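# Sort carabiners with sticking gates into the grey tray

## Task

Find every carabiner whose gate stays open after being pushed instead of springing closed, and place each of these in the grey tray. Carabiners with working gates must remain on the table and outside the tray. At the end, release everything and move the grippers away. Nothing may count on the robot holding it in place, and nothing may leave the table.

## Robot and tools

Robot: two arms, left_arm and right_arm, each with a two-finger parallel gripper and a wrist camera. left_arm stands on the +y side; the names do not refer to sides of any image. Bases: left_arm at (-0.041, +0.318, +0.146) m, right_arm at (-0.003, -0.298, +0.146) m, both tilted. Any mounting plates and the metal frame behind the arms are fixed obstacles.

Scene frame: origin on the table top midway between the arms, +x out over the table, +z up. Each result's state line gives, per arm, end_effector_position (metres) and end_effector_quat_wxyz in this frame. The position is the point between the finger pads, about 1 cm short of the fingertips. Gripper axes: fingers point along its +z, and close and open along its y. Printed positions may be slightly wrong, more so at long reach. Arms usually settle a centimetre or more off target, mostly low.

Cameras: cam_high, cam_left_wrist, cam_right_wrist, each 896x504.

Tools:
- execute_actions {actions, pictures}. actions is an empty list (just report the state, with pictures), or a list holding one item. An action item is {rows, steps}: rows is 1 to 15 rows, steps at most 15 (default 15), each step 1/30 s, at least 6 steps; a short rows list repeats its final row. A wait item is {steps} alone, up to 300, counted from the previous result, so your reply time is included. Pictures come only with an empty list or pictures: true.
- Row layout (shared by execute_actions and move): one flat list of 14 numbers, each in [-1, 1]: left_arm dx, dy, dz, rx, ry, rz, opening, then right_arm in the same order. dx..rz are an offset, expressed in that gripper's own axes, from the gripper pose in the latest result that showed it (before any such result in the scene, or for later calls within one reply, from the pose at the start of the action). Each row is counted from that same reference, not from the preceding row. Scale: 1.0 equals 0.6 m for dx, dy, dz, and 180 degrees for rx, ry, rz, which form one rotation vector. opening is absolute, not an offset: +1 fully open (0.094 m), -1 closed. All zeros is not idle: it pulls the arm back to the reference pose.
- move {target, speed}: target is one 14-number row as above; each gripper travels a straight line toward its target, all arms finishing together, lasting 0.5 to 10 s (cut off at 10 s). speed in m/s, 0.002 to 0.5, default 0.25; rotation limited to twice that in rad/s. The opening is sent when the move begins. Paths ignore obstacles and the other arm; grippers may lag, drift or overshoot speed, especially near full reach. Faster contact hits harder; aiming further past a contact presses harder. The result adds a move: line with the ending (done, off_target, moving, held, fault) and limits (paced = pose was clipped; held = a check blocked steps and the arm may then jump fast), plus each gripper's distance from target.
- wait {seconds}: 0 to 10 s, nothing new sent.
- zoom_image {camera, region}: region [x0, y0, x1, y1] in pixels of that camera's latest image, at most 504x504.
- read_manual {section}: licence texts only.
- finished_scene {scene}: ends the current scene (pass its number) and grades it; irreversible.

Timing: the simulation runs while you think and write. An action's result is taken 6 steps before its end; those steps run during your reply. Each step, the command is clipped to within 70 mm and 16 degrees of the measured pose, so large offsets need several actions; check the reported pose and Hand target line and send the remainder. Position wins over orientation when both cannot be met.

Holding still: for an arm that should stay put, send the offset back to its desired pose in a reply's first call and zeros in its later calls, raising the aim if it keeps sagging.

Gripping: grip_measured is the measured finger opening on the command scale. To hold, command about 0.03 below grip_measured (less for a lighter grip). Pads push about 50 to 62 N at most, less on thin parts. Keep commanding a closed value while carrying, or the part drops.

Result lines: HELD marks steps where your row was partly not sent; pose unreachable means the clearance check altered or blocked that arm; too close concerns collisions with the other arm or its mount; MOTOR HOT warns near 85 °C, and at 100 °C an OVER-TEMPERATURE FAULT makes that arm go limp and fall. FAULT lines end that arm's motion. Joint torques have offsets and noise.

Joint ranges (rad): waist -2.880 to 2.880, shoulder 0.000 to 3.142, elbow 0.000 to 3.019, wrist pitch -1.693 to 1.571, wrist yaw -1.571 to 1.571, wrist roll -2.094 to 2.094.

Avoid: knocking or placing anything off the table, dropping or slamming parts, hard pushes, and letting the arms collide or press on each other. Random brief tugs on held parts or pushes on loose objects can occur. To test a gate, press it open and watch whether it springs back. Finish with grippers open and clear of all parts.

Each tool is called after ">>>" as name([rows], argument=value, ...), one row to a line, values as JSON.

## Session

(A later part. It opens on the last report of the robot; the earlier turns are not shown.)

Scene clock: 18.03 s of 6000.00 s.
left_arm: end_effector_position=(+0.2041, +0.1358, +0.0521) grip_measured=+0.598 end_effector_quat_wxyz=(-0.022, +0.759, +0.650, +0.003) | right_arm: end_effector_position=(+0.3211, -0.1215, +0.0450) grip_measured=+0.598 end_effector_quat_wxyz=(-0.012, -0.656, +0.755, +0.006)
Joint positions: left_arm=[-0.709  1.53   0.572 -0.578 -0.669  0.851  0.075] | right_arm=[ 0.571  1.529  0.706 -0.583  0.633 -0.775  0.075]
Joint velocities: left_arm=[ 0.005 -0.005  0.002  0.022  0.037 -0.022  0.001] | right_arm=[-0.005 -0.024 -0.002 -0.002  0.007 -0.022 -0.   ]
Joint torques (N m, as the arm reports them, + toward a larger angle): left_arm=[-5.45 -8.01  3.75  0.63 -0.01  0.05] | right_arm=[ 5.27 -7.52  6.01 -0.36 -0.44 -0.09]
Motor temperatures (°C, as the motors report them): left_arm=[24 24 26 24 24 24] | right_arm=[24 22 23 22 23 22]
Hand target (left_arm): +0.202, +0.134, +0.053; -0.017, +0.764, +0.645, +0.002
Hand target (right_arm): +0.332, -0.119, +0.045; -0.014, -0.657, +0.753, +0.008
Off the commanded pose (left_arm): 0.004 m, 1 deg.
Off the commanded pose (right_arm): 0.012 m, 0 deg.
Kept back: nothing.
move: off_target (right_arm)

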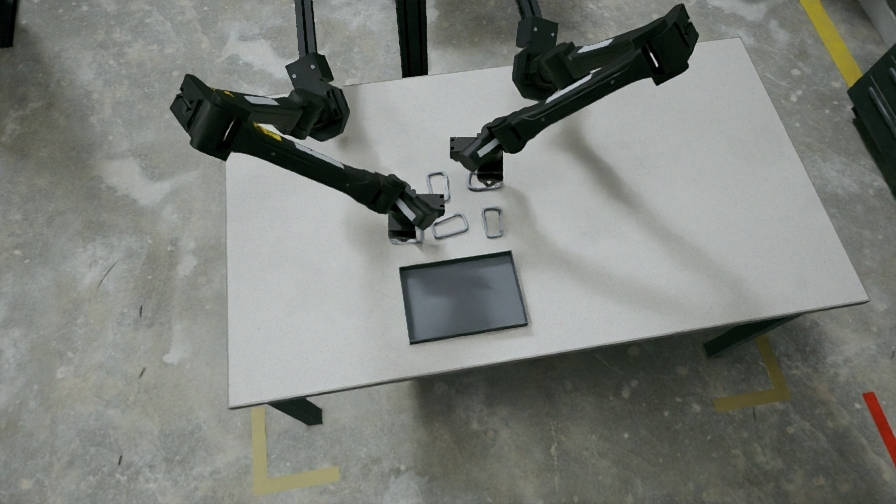

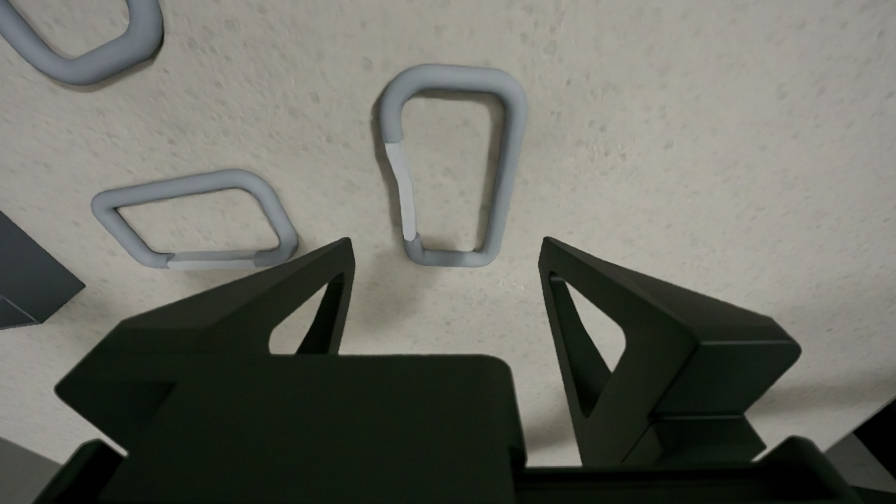

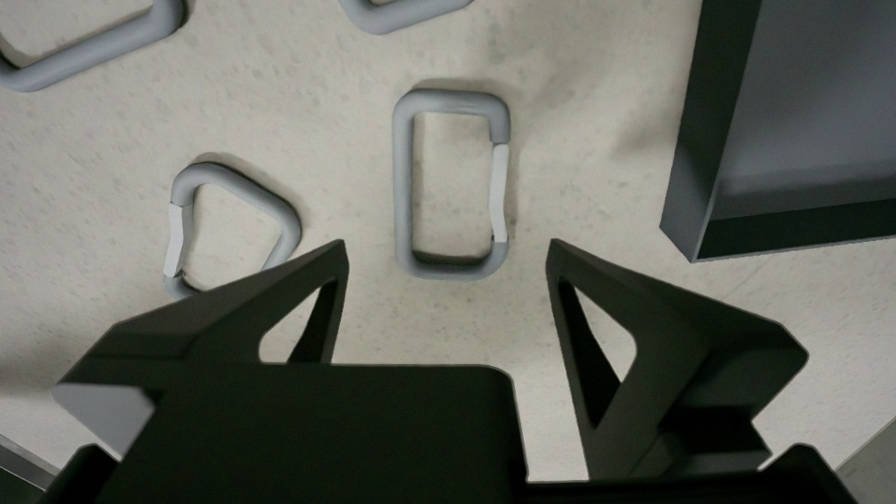

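>>> move(target=[0.004,-0.006,0.068,0,0,0,0.6, -0.024,-0.01,0.067,0,0,0,0.6], speed=0.1)

Scene clock: 19.20 s of 6000.00 s.
left_arm: end_effector_position=(+0.2023, +0.1377, +0.0148) grip_measured=+0.598 end_effector_quat_wxyz=(-0.018, +0.758, +0.652, +0.004) | right_arm: end_effector_position=(+0.3122, -0.1153, +0.0053) grip_measured=+0.598 end_effector_quat_wxyz=(-0.026, -0.662, +0.749, +0.007)
Joint positions: left_arm=[-0.633  1.619  0.541 -0.39  -0.667  0.948  0.075] | right_arm=[ 0.527  1.646  0.706 -0.471  0.627 -0.822  0.075]
Joint velocities: left_arm=[-0.015 -0.005  0.007  0.032  0.007 -0.037  0.   ] | right_arm=[-0.005 -0.005 -0.007  0.007  0.007 -0.066  0.001]
Joint torques (N m, as the arm reports them, + toward a larger angle): left_arm=[-4.3  -7.66  2.65  0.9   0.09  0.  ] | right_arm=[ 5.44 -9.34  4.63  1.25 -0.46 -0.08]
Motor temperatures (°C, as the motors report them): left_arm=[24 24 26 24 24 24] | right_arm=[24 22 23 22 23 22]
Hand target (left_arm): +0.200, +0.140, +0.012; -0.021, +0.759, +0.650, +0.003
Hand target (right_arm): +0.328, -0.109, +0.005; -0.012, -0.656, +0.755, +0.006
Off the commanded pose (left_arm): 0.005 m, 0 deg.
Off the commanded pose (right_arm): 0.017 m, 2 deg.
Kept back: nothing.
move: off_target (right_arm)

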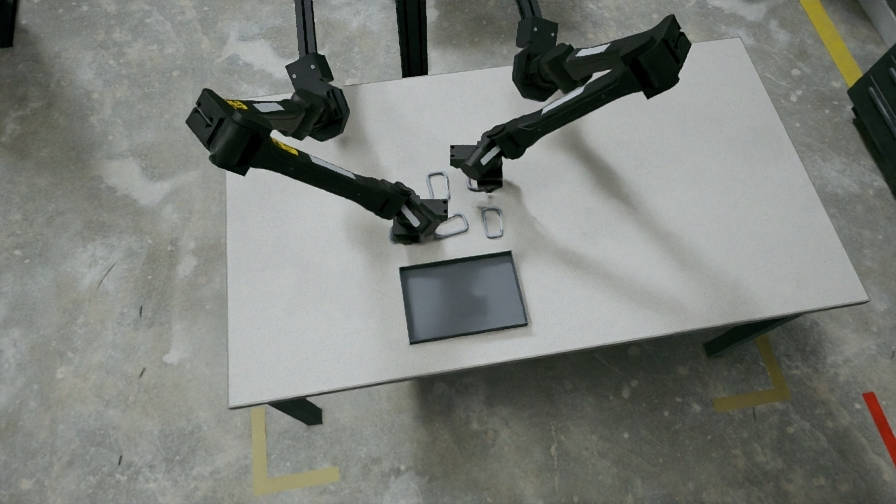

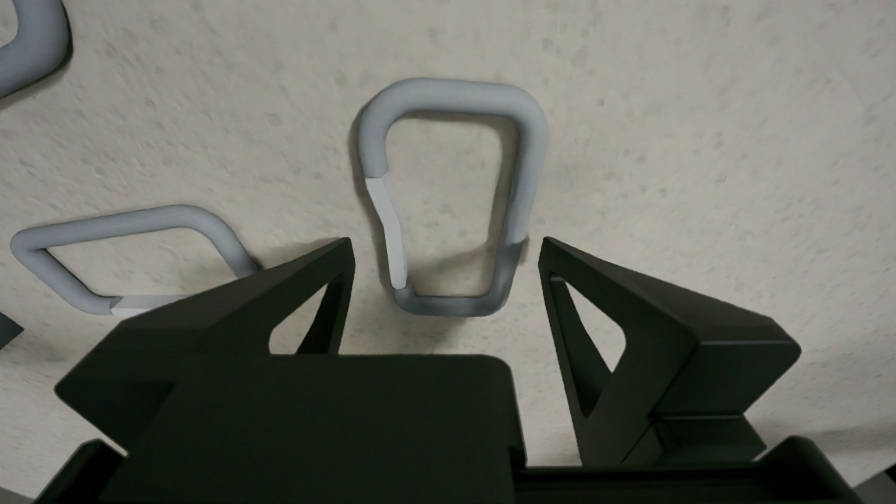

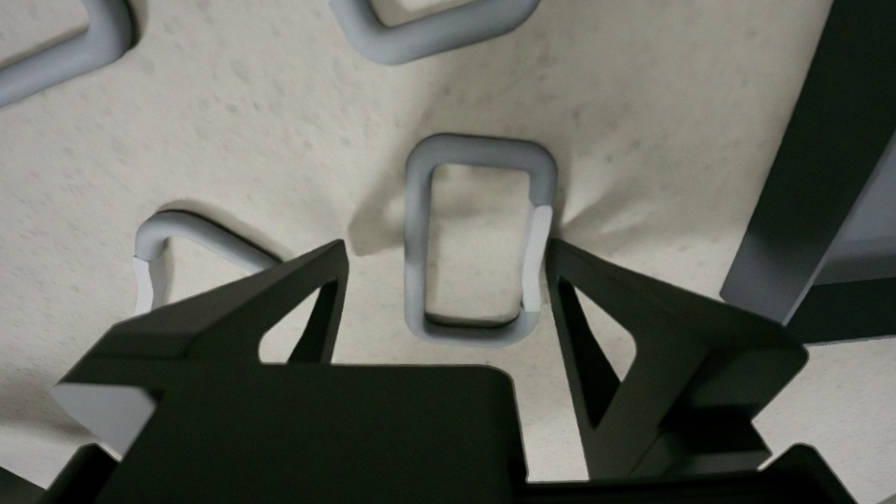

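>>> move(target=[0,0,0.006,0,0,0,-0.2, -0.01,-0.02,-0.002,0,0,0,-0.2], speed=0.05)

>>> move(target=[0,0,0,0,0,0,0.6, -0.01,-0.02,-0.002,0,0,0,0.6], speed=0.05)

Scene clock: 20.17 s of 6000.00 s.
left_arm: end_effector_position=(+0.2044, +0.1342, +0.0168) grip_measured=-0.198 end_effector_quat_wxyz=(-0.012, +0.759, +0.652, +0.004) | right_arm: end_effector_position=(+0.3141, -0.1144, +0.0059) grip_measured=-0.192 end_effector_quat_wxyz=(-0.026, -0.662, +0.749, +0.007)
Joint positions: left_arm=[-0.64   1.615  0.544 -0.385 -0.665  0.952  0.038] | right_arm=[ 0.527  1.646  0.71  -0.474  0.626 -0.823  0.038]
Joint velocities: left_arm=[-0.005  0.005  0.007  0.002  0.037 -0.022 -0.001] | right_arm=[-0.015 -0.005  0.002 -0.002 -0.037  0.007  0.   ]
Joint torques (N m, as the arm reports them, + toward a larger angle): left_arm=[-4.17 -7.43  2.96  0.76 -0.09  0.05] | right_arm=[ 5.73 -8.55  5.11 -0.36 -0.33 -0.06]
Motor temperatures (°C, as the motors report them): left_arm=[24 24 26 24 24 24] | right_arm=[24 22 23 22 23 22]
Hand target (left_arm): +0.202, +0.138, +0.011; -0.018, +0.758, +0.652, +0.004
Hand target (right_arm): +0.325, -0.111, +0.006; -0.026, -0.662, +0.749, +0.007
Off the commanded pose (left_arm): 0.007 m, 1 deg.
Off the commanded pose (right_arm): 0.011 m, 0 deg.
Kept back: nothing.
move: off_target (right_arm)

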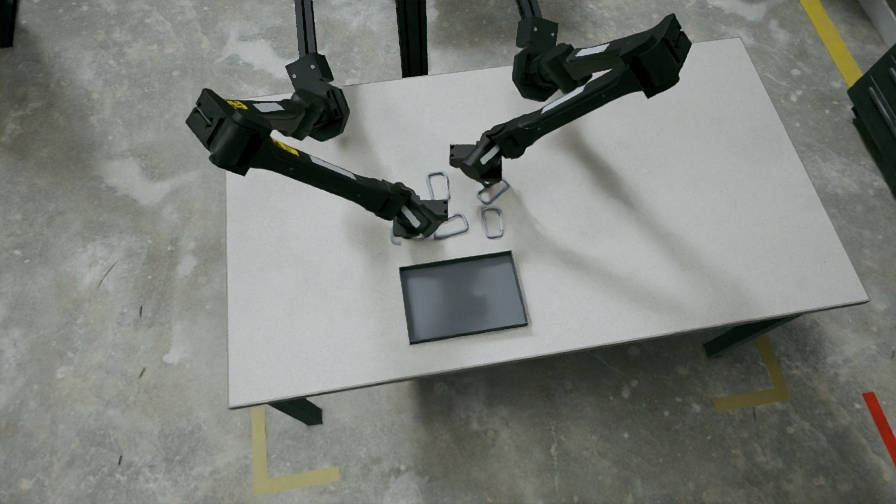

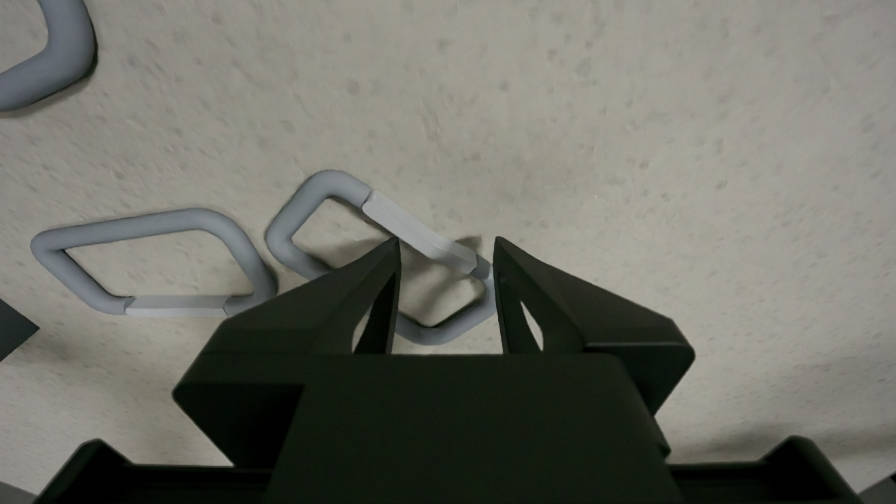

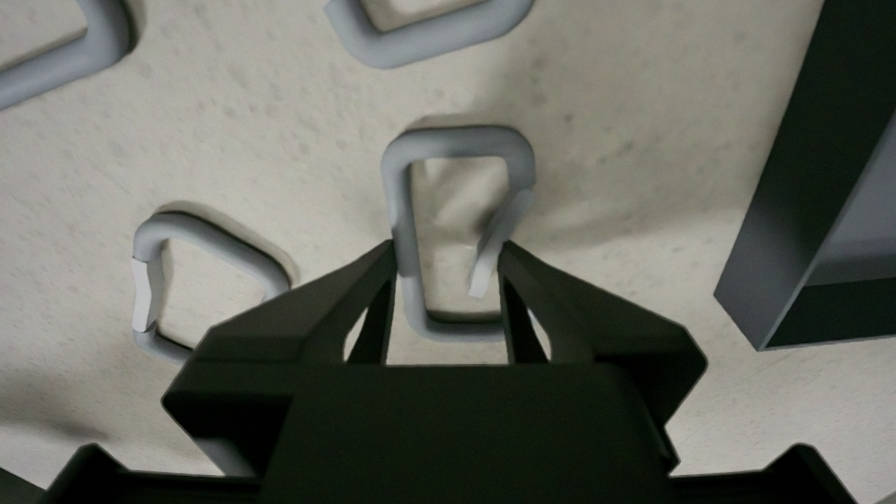

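Scene clock: 20.87 s of 6000.00 s.
left_arm: end_effector_position=(+0.2044, +0.1342, +0.0168) grip_measured=+0.598 end_effector_quat_wxyz=(-0.012, +0.759, +0.652, +0.004) | right_arm: end_effector_position=(+0.3141, -0.1144, +0.0059) grip_measured=+0.598 end_effector_quat_wxyz=(-0.026, -0.662, +0.749, +0.007)
Joint positions: left_arm=[-0.64   1.615  0.544 -0.385 -0.665  0.952  0.075] | right_arm=[ 0.527  1.646  0.71  -0.474  0.626 -0.823  0.075]
Joint velocities: left_arm=[-0.005 -0.015  0.007  0.017 -0.022 -0.022 -0.001] | right_arm=[-0.005 -0.005 -0.002  0.002  0.066 -0.066  0.   ]
Joint torques (N m, as the arm reports them, + toward a larger angle): left_arm=[-5.07 -8.38  3.28  0.43 -0.07  0.  ] | right_arm=[ 6.   -8.7   5.38 -0.47 -0.34 -0.05]
Motor temperatures (°C, as the motors report them): left_arm=[24 24 26 24 24 24] | right_arm=[24 22 23 22 23 22]
Hand target (left_arm): +0.204, +0.134, +0.017; -0.012, +0.759, +0.652, +0.004
Hand target (right_arm): +0.327, -0.110, +0.007; -0.025, -0.662, +0.749, +0.007
Off the commanded pose (left_arm): 0.000 m, 0 deg.
Off the commanded pose (right_arm): 0.013 m, 0 deg.
Kept back: nothing.
move: off_target (right_arm)

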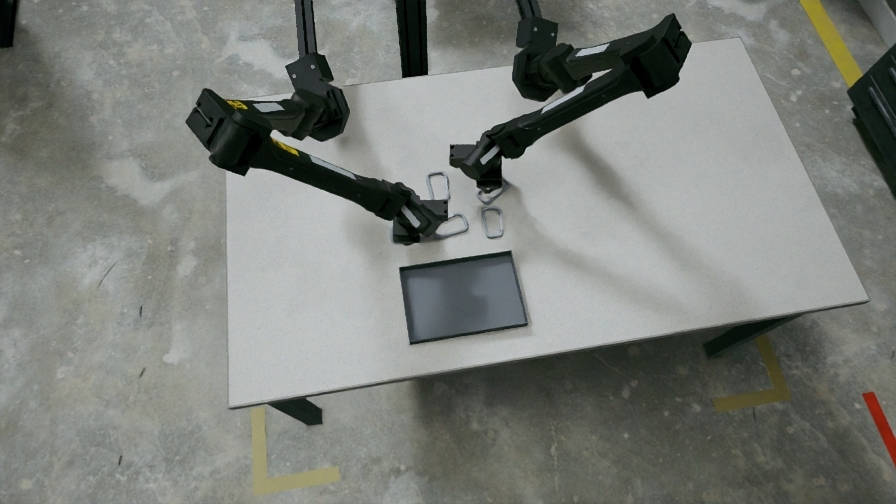

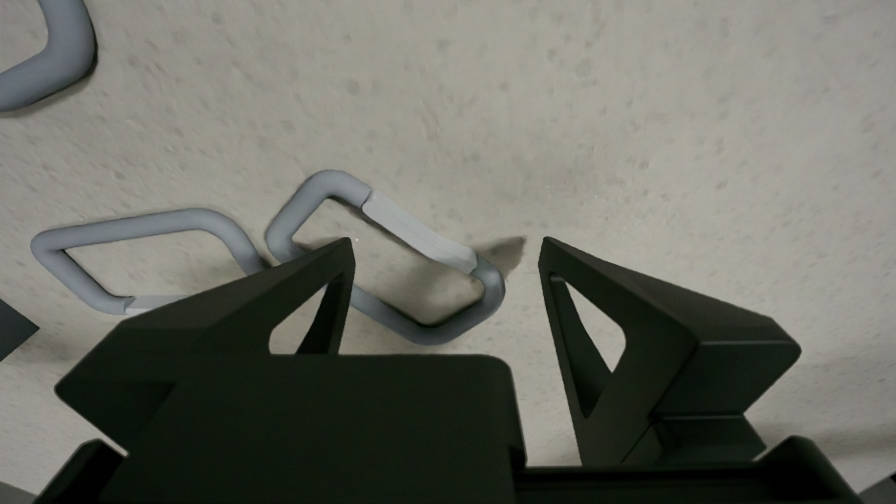

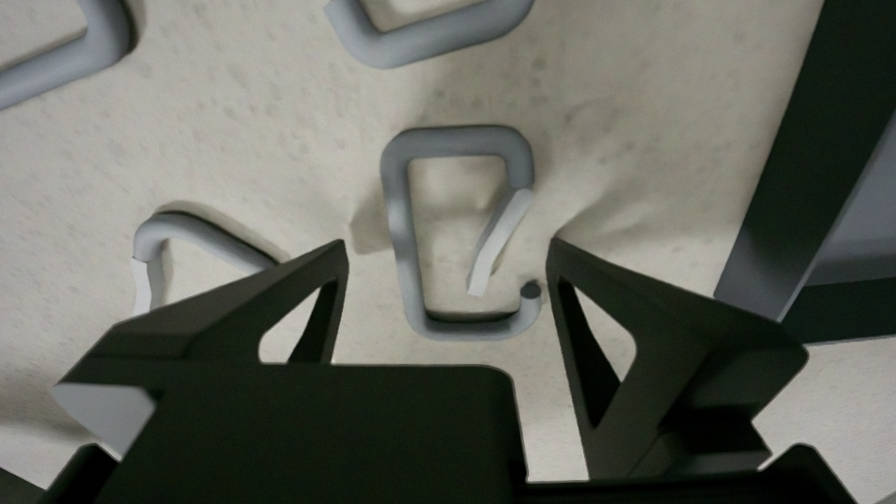

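>>> move(target=[0,0,-0.075,0,0,0,0.6, 0.05,-0.025,-0.008,0,0,0,0.8], speed=0.08)

Scene clock: 22.00 s of 6000.00 s.
left_arm: end_effector_position=(+0.1928, +0.1427, +0.0551) grip_measured=+0.598 end_effector_quat_wxyz=(-0.024, +0.765, +0.644, +0.002) | right_arm: end_effector_position=(+0.3255, -0.1400, +0.0086) grip_measured=+0.797 end_effector_quat_wxyz=(-0.024, -0.658, +0.752, +0.006)
Joint positions: left_arm=[-0.726  1.51   0.544 -0.589 -0.669  0.842  0.075] | right_arm=[ 0.469  1.578  0.688 -0.474  0.617 -0.887  0.084]
Joint velocities: left_arm=[-0.005 -0.024  0.002 -0.002  0.007  0.037  0.   ] | right_arm=[-0.015 -0.015  0.002 -0.012 -0.095  0.007  0.   ]
Joint torques (N m, as the arm reports them, + toward a larger angle): left_arm=[-5.03 -7.18  7.24  0.1  -0.24 -0.04] | right_arm=[  5.39 -10.81   2.64  -0.05  -0.47  -0.06]
Motor temperatures (°C, as the motors report them): left_arm=[24 24 26 24 24 24] | right_arm=[24 22 23 22 23 22]
Hand target (left_arm): +0.204, +0.134, +0.062; -0.012, +0.759, +0.651, +0.004
Hand target (right_arm): +0.325, -0.146, +0.011; -0.026, -0.662, +0.749, +0.008
Off the commanded pose (left_arm): 0.017 m, 2 deg.
Off the commanded pose (right_arm): 0.006 m, 1 deg.
Kept back: nothing.
move: off_target (left_arm)

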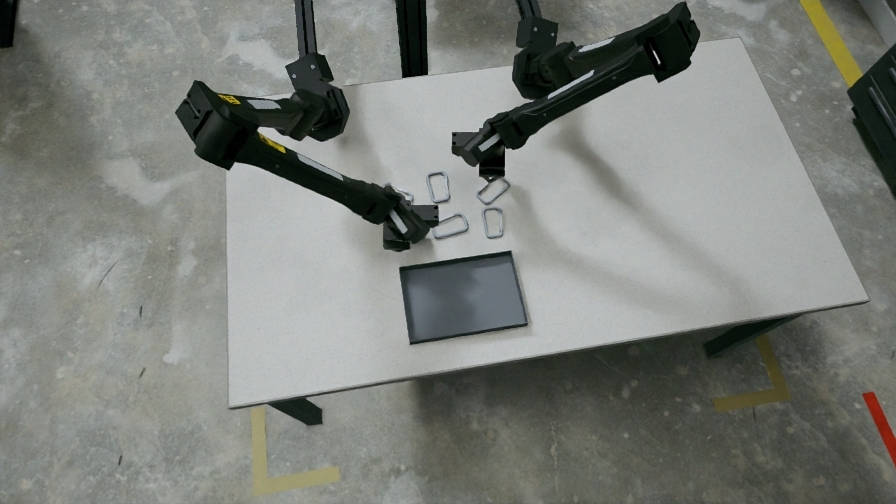

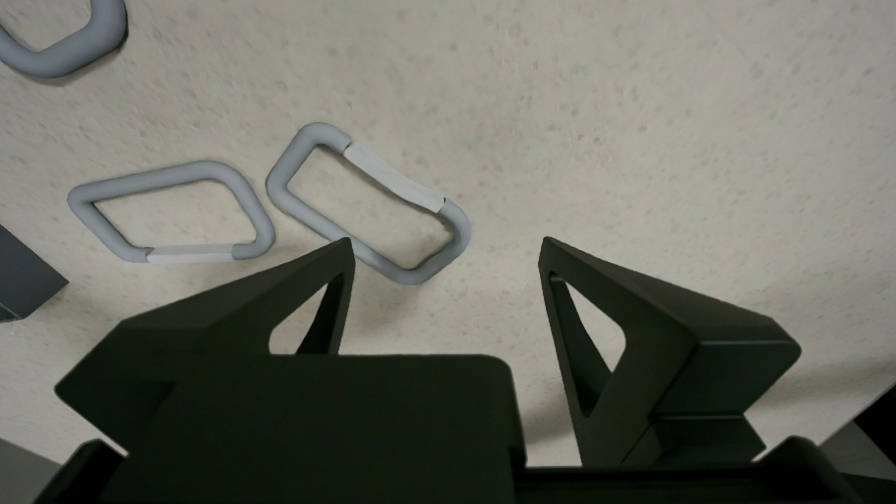

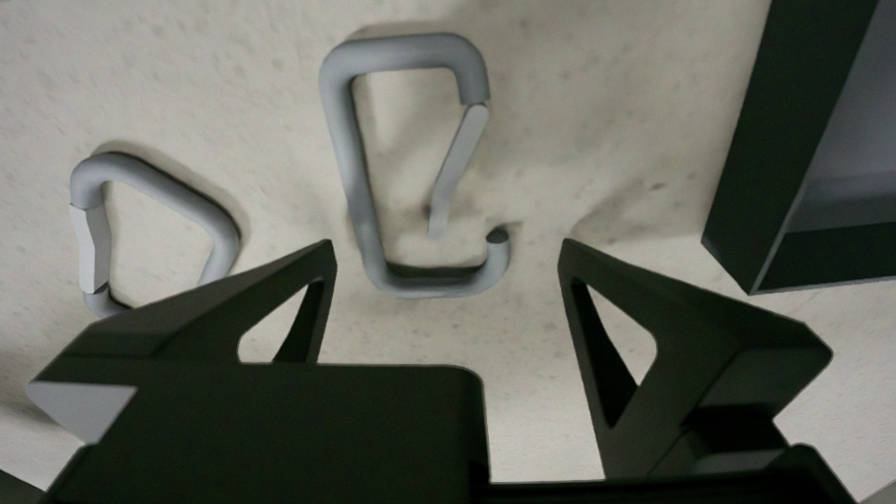

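>>> move(target=[0.008,0.084,0.038,-0.01,-0.01,-0.272,0.5, 0,0,0.012,0,0,0,0.8], speed=0.4)

>>> move(target=[0,0,0,0,0,0,0.5, 0,0,0,0,0,0,0.1], speed=0.05)

Scene clock: 24.27 s of 6000.00 s.
left_arm: end_effector_position=(+0.2326, +0.1440, +0.0334) grip_measured=+0.502 end_effector_quat_wxyz=(-0.003, +0.443, +0.896, +0.009) | right_arm: end_effector_position=(+0.3259, -0.1391, +0.0078) grip_measured=+0.797 end_effector_quat_wxyz=(-0.023, -0.659, +0.752, +0.006)
Joint positions: left_arm=[-0.607  1.528  0.573 -0.461 -0.667  0.198  0.071] | right_arm=[ 0.469  1.581  0.688 -0.468  0.617 -0.89   0.084]
Joint velocities: left_arm=[-0.005 -0.005 -0.002 -0.007  0.022 -0.007  0.   ] | right_arm=[-0.005  0.005 -0.007  0.007 -0.007 -0.037  0.001]
Joint torques (N m, as the arm reports them, + toward a larger angle): left_arm=[-4.19 -7.49  6.37  0.8  -0.15 -0.09] | right_arm=[ 4.89 -8.1   3.05  1.28 -0.39 -0.08]
Motor temperatures (°C, as the motors report them): left_arm=[24 23 26 24 24 24] | right_arm=[24 22 23 22 23 22]
Hand target (left_arm): +0.243, +0.139, +0.032; +0.001, +0.430, +0.903, +0.010
Hand target (right_arm): +0.325, -0.140, +0.002; -0.025, -0.658, +0.752, +0.006
Off the commanded pose (left_arm): 0.011 m, 2 deg.
Off the commanded pose (right_arm): 0.006 m, 0 deg.
Kept back: nothing.
move: off_target (left_arm)

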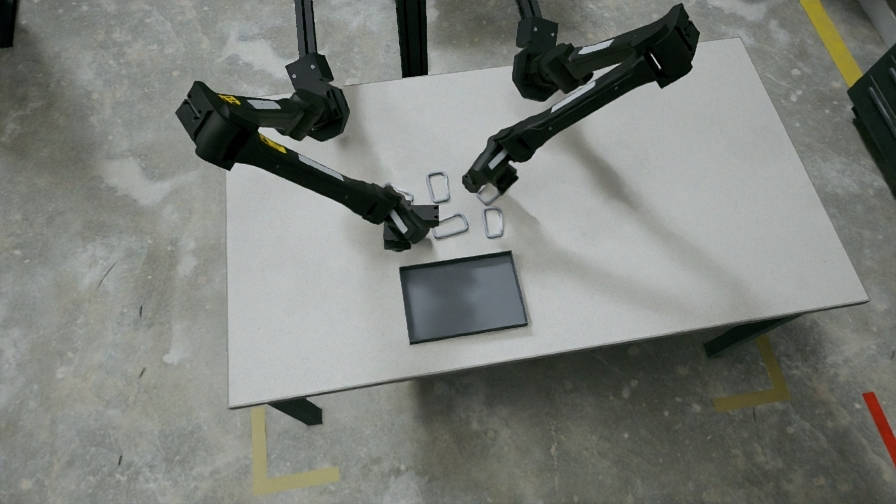

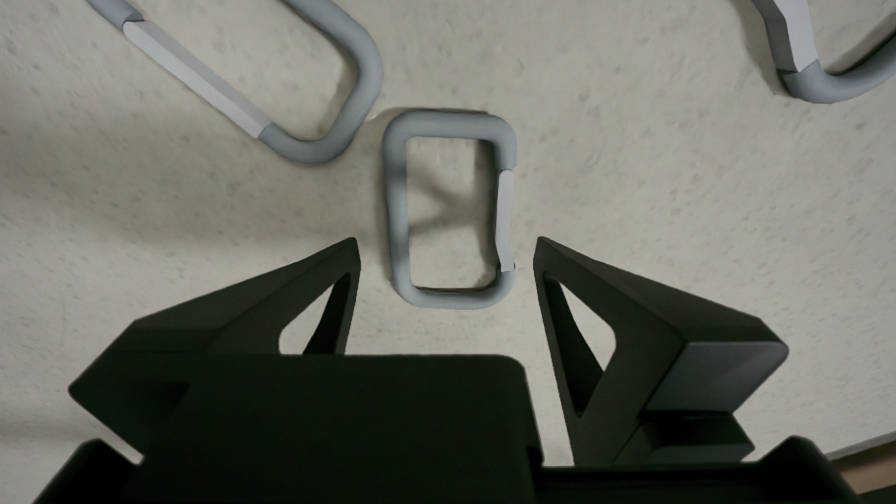

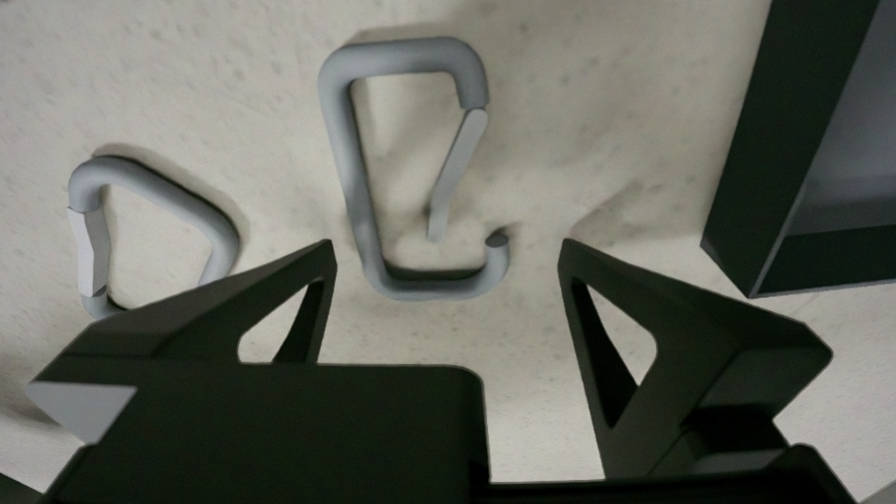

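Scene clock: 24.77 s of 6000.00 s.
left_arm: end_effector_position=(+0.2326, +0.1440, +0.0334) grip_measured=+0.502 end_effector_quat_wxyz=(-0.003, +0.443, +0.896, +0.009) | right_arm: end_effector_position=(+0.3259, -0.1391, +0.0078) grip_measured=+0.147 end_effector_quat_wxyz=(-0.023, -0.659, +0.752, +0.006)
Joint positions: left_arm=[-0.607  1.528  0.573 -0.461 -0.667  0.198  0.071] | right_arm=[ 0.469  1.581  0.688 -0.468  0.617 -0.89   0.054]
Joint velocities: left_arm=[-0.015 -0.015 -0.012 -0.002 -0.066 -0.066 -0.001] | right_arm=[-0.005  0.005 -0.007 -0.007 -0.007 -0.037  0.   ]
Joint torques (N m, as the arm reports them, + toward a larger angle): left_arm=[-4.95 -8.41  4.05  0.49 -0.14  0.  ] | right_arm=[ 5.86 -9.24  3.11  0.41 -0.32  0.01]
Motor temperatures (°C, as the motors report them): left_arm=[24 23 26 24 24 24] | right_arm=[24 22 23 22 23 22]
Hand target (left_arm): +0.233, +0.144, +0.033; -0.003, +0.443, +0.896, +0.009
Hand target (right_arm): +0.326, -0.139, +0.008; -0.023, -0.659, +0.752, +0.006
Off the commanded pose (left_arm): 0.000 m, 0 deg.
Off the commanded pose (right_arm): 0.000 m, 0 deg.
Kept back: nothing.
move: done

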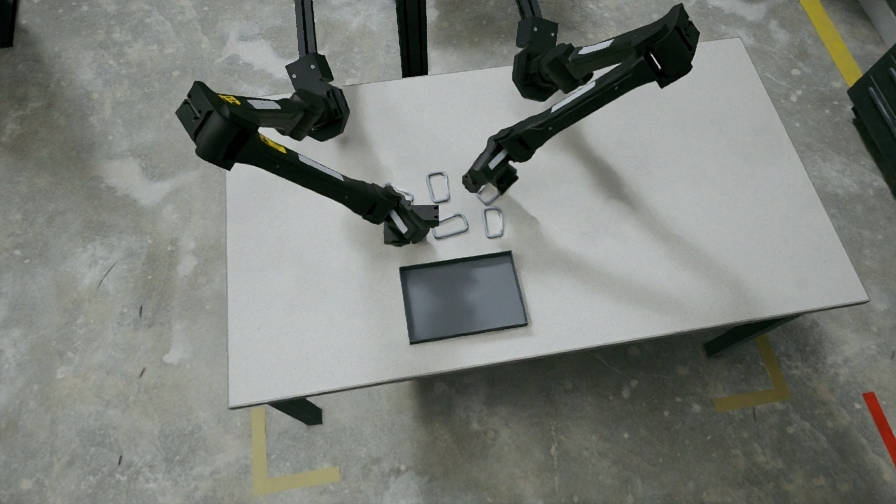

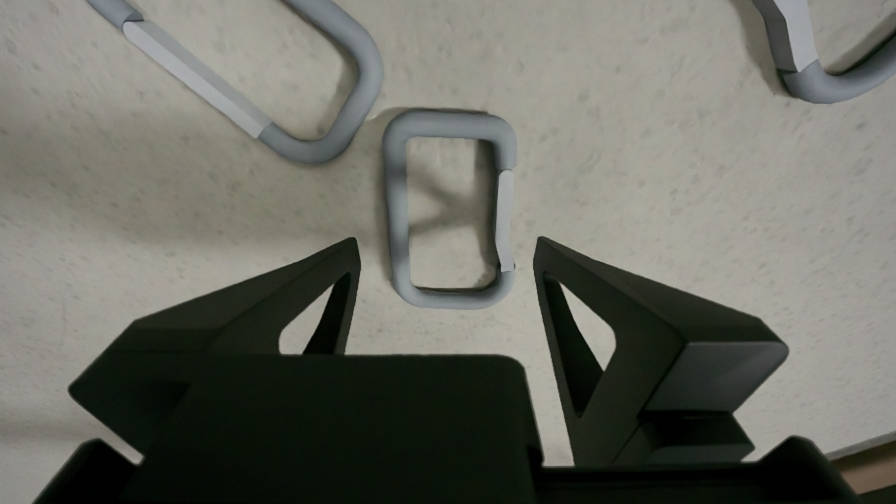

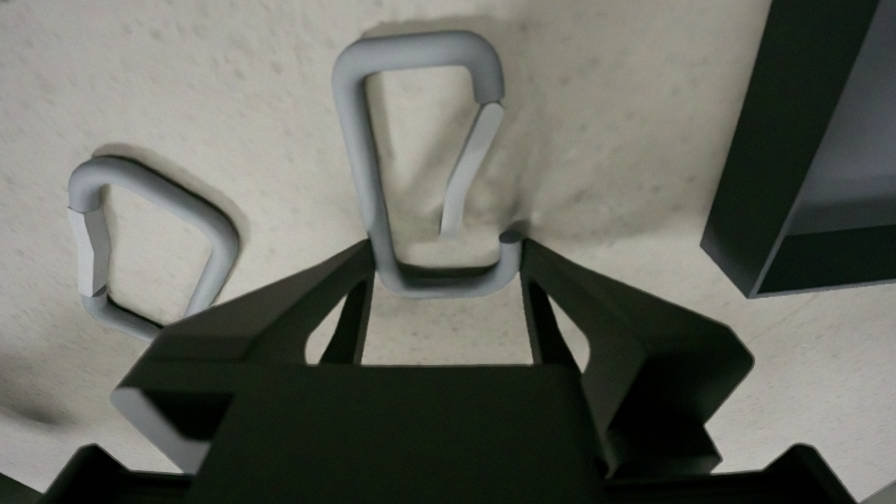

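>>> move(target=[-0.014,0,0.044,0,0,0,0.5, 0,0,-0.15,0,0,0,0.09], speed=0.15)

Scene clock: 26.13 s of 6000.00 s.
left_arm: end_effector_position=(+0.2317, +0.1401, +0.0102) grip_measured=+0.502 end_effector_quat_wxyz=(-0.005, +0.447, +0.894, +0.010) | right_arm: end_effector_position=(+0.3124, -0.1454, +0.0832) grip_measured=+0.147 end_effector_quat_wxyz=(-0.040, -0.668, +0.743, +0.006)
Joint positions: left_arm=[-0.571  1.602  0.573 -0.364 -0.662  0.249  0.071] | right_arm=[ 0.609  1.418  0.713 -0.799  0.64  -0.72   0.054]
Joint velocities: left_arm=[-0.005 -0.005  0.002 -0.002 -0.007 -0.022  0.001] | right_arm=[-0.005 -0.015  0.002 -0.007  0.022  0.007 -0.   ]
Joint torques (N m, as the arm reports them, + toward a larger angle): left_arm=[-4.41 -8.14  4.54  0.91  0.03  0.1 ] | right_arm=[ 6.2  -9.02  6.95 -0.39 -0.17  0.15]
Motor temperatures (°C, as the motors report them): left_arm=[24 23 26 24 24 24] | right_arm=[24 22 23 22 23 22]
Hand target (left_arm): +0.238, +0.138, +0.007; -0.002, +0.443, +0.896, +0.009
Hand target (right_arm): +0.330, -0.138, +0.097; -0.023, -0.659, +0.752, +0.004
Off the commanded pose (left_arm): 0.007 m, 1 deg.
Off the commanded pose (right_arm): 0.024 m, 2 deg.
Kept back: nothing.
move: off_target (right_arm)

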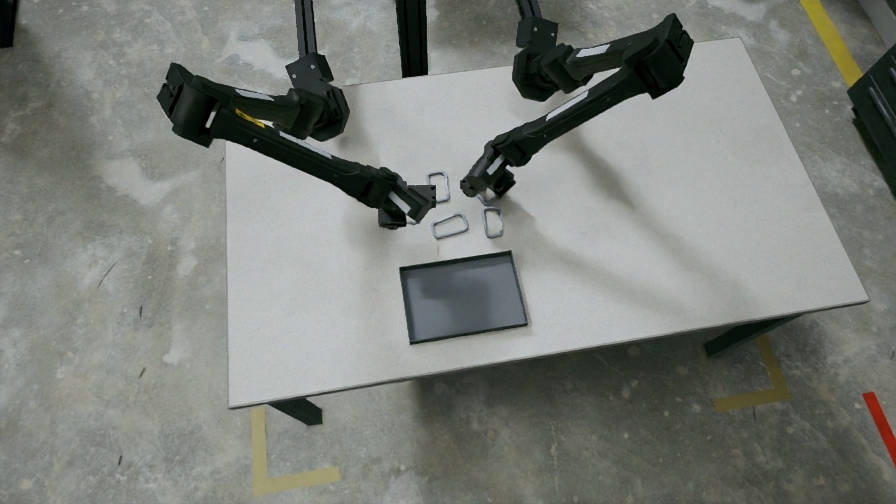

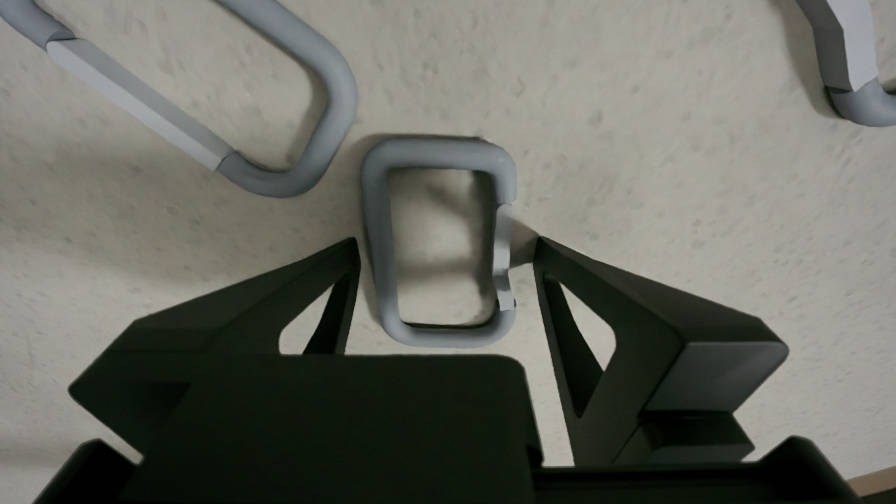

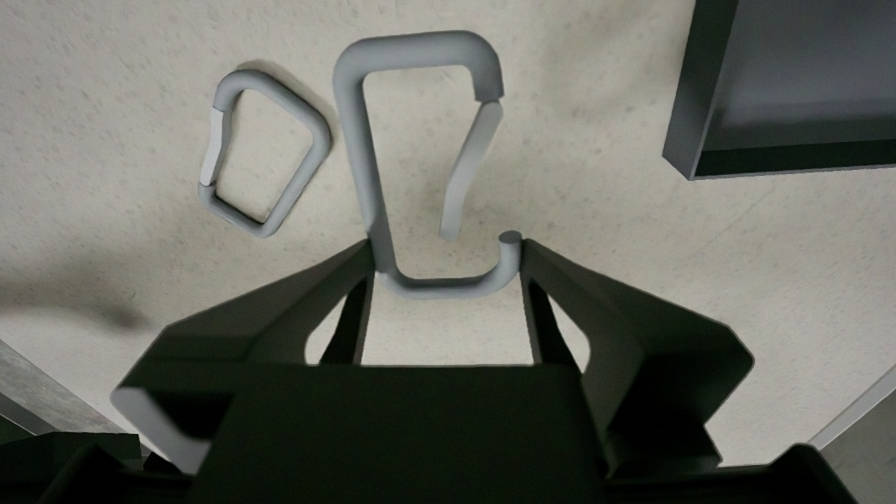

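>>> move(target=[0,0,0,0,0,0,-0.2, -0.124,-0.378,-0.047,0.02,-0.017,0,0.09], speed=0.3)

Scene clock: 28.03 s of 6000.00 s.
left_arm: end_effector_position=(+0.2318, +0.1402, +0.0102) grip_measured=-0.190 end_effector_quat_wxyz=(-0.004, +0.448, +0.894, +0.011) | right_arm: end_effector_position=(+0.5341, -0.0974, +0.0887) grip_measured=+0.092 end_effector_quat_wxyz=(-0.003, -0.667, +0.745, +0.001)
Joint positions: left_arm=[-0.571  1.602  0.573 -0.364 -0.663  0.25   0.038] | right_arm=[ 0.456  1.685  1.318 -0.934  0.616 -0.958  0.051]
Joint velocities: left_arm=[-0.005 -0.015 -0.007  0.007  0.022  0.007  0.002] | right_arm=[ 0.005 -0.005  0.002 -0.012 -0.022 -0.007 -0.001]
Joint torques (N m, as the arm reports them, + toward a larger angle): left_arm=[-5.14 -8.86  3.29  0.48 -0.1  -0.01] | right_arm=[  7.65 -13.29   8.16  -0.25  -0.46  -0.08]
Motor temperatures (°C, as the motors report them): left_arm=[24 23 26 24 24 24] | right_arm=[24 22 23 22 23 22]
Hand target (left_arm): +0.232, +0.140, +0.010; -0.005, +0.447, +0.894, +0.011
Hand target (right_arm): +0.548, -0.097, +0.093; +0.001, -0.668, +0.744, +0.001
Off the commanded pose (left_arm): 0.000 m, 0 deg.
Off the commanded pose (right_arm): 0.014 m, 0 deg.
Kept back: nothing.
move: off_target (right_arm)

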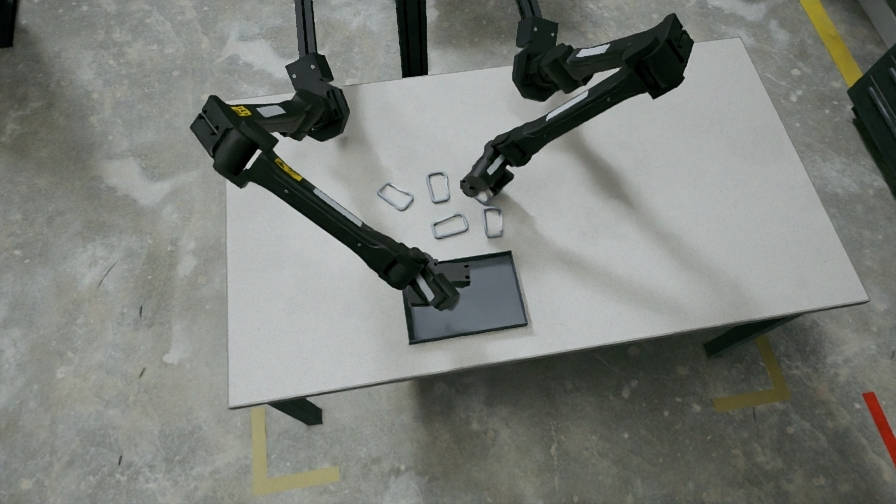

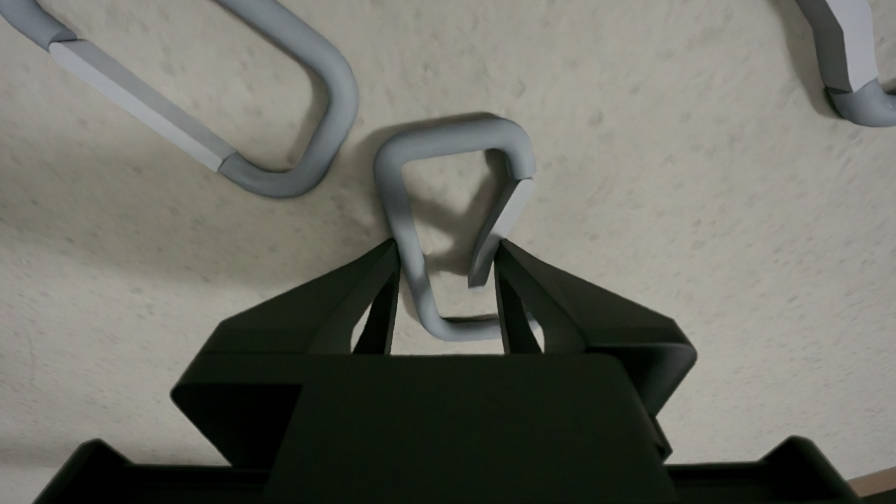

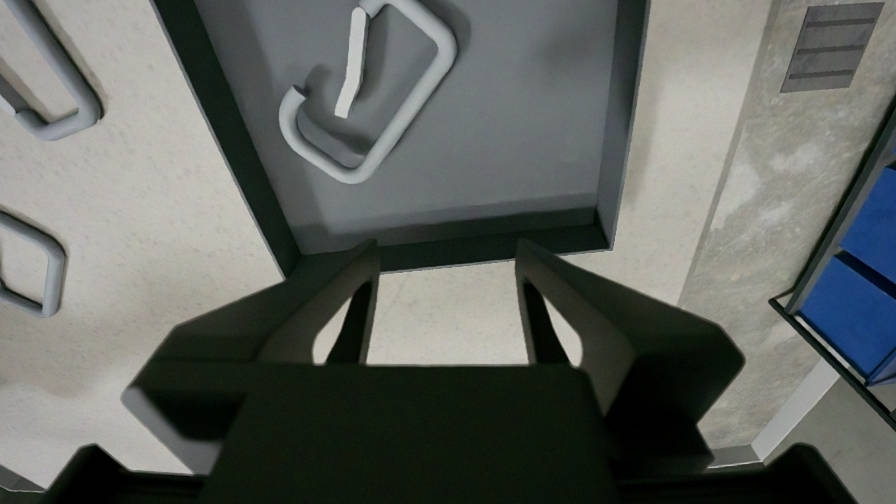

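>>> move(target=[0,0,0,0,0,0,0.6, 0.06,0.25,0,0,0,-0.09,0.6], speed=0.3)

Scene clock: 29.30 s of 6000.00 s.
left_arm: end_effector_position=(+0.2318, +0.1402, +0.0102) grip_measured=+0.598 end_effector_quat_wxyz=(-0.004, +0.448, +0.894, +0.011) | right_arm: end_effector_position=(+0.3729, -0.1183, +0.0818) grip_measured=+0.598 end_effector_quat_wxyz=(+0.021, +0.767, -0.642, -0.005)
Joint positions: left_arm=[-0.571  1.602  0.573 -0.364 -0.663  0.25   0.075] | right_arm=[ 0.573  1.507  0.869 -0.794  0.643 -1.074  0.075]
Joint velocities: left_arm=[-0.005 -0.015 -0.007 -0.007 -0.066 -0.095 -0.001] | right_arm=[-0.015  0.005 -0.012  0.002 -0.051 -0.066 -0.001]
Joint torques (N m, as the arm reports them, + toward a larger angle): left_arm=[-5.17 -8.91  3.24  0.45 -0.13  0.  ] | right_arm=[  7.02 -10.93   4.83   1.2   -0.18  -0.09]
Motor temperatures (°C, as the motors report them): left_arm=[24 23 26 24 24 24] | right_arm=[24 22 23 22 23 22]
Hand target (left_arm): +0.232, +0.140, +0.010; -0.004, +0.448, +0.894, +0.011
Hand target (right_arm): +0.381, -0.116, +0.090; +0.003, +0.766, -0.643, +0.000
Off the commanded pose (left_arm): 0.000 m, 0 deg.
Off the commanded pose (right_arm): 0.011 m, 2 deg.
Kept back: nothing.
move: off_target (right_arm)

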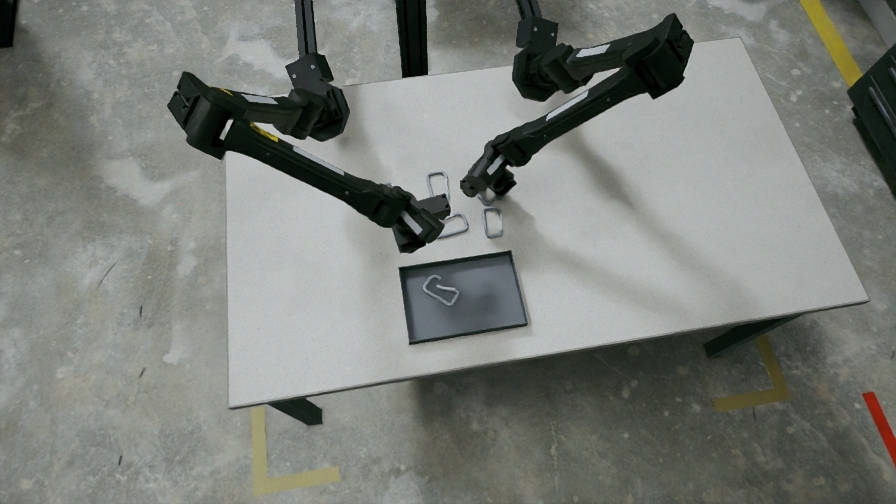

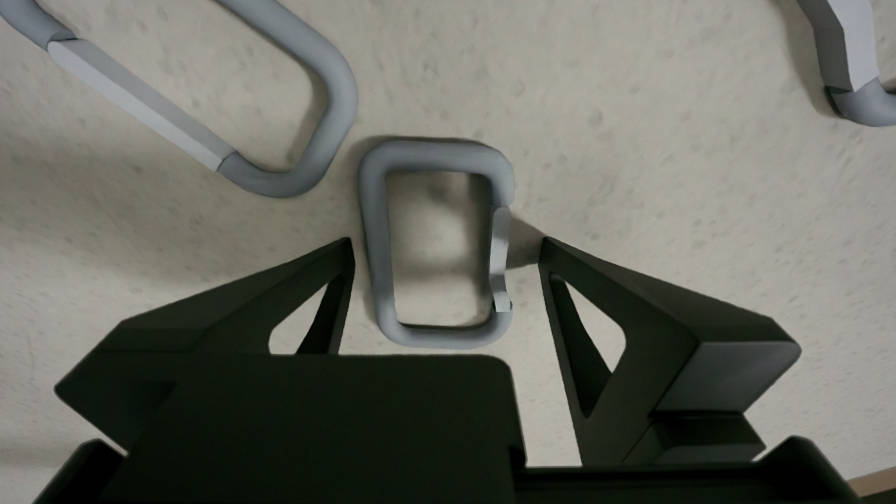

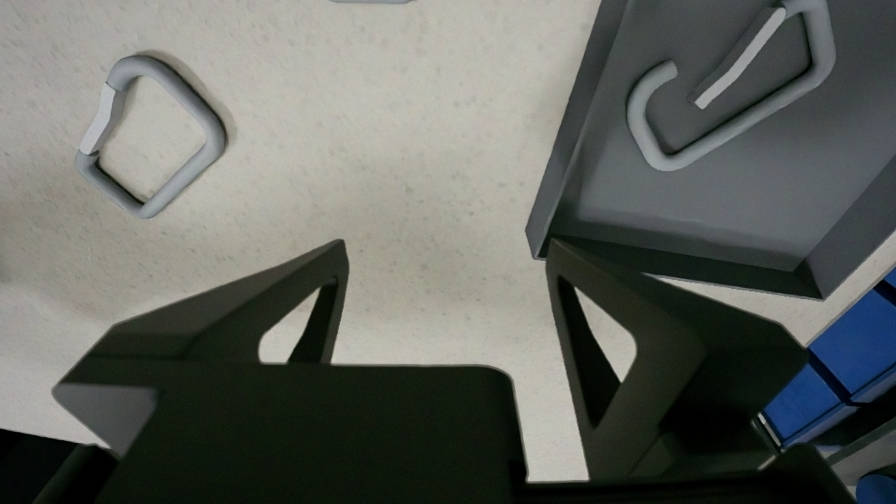

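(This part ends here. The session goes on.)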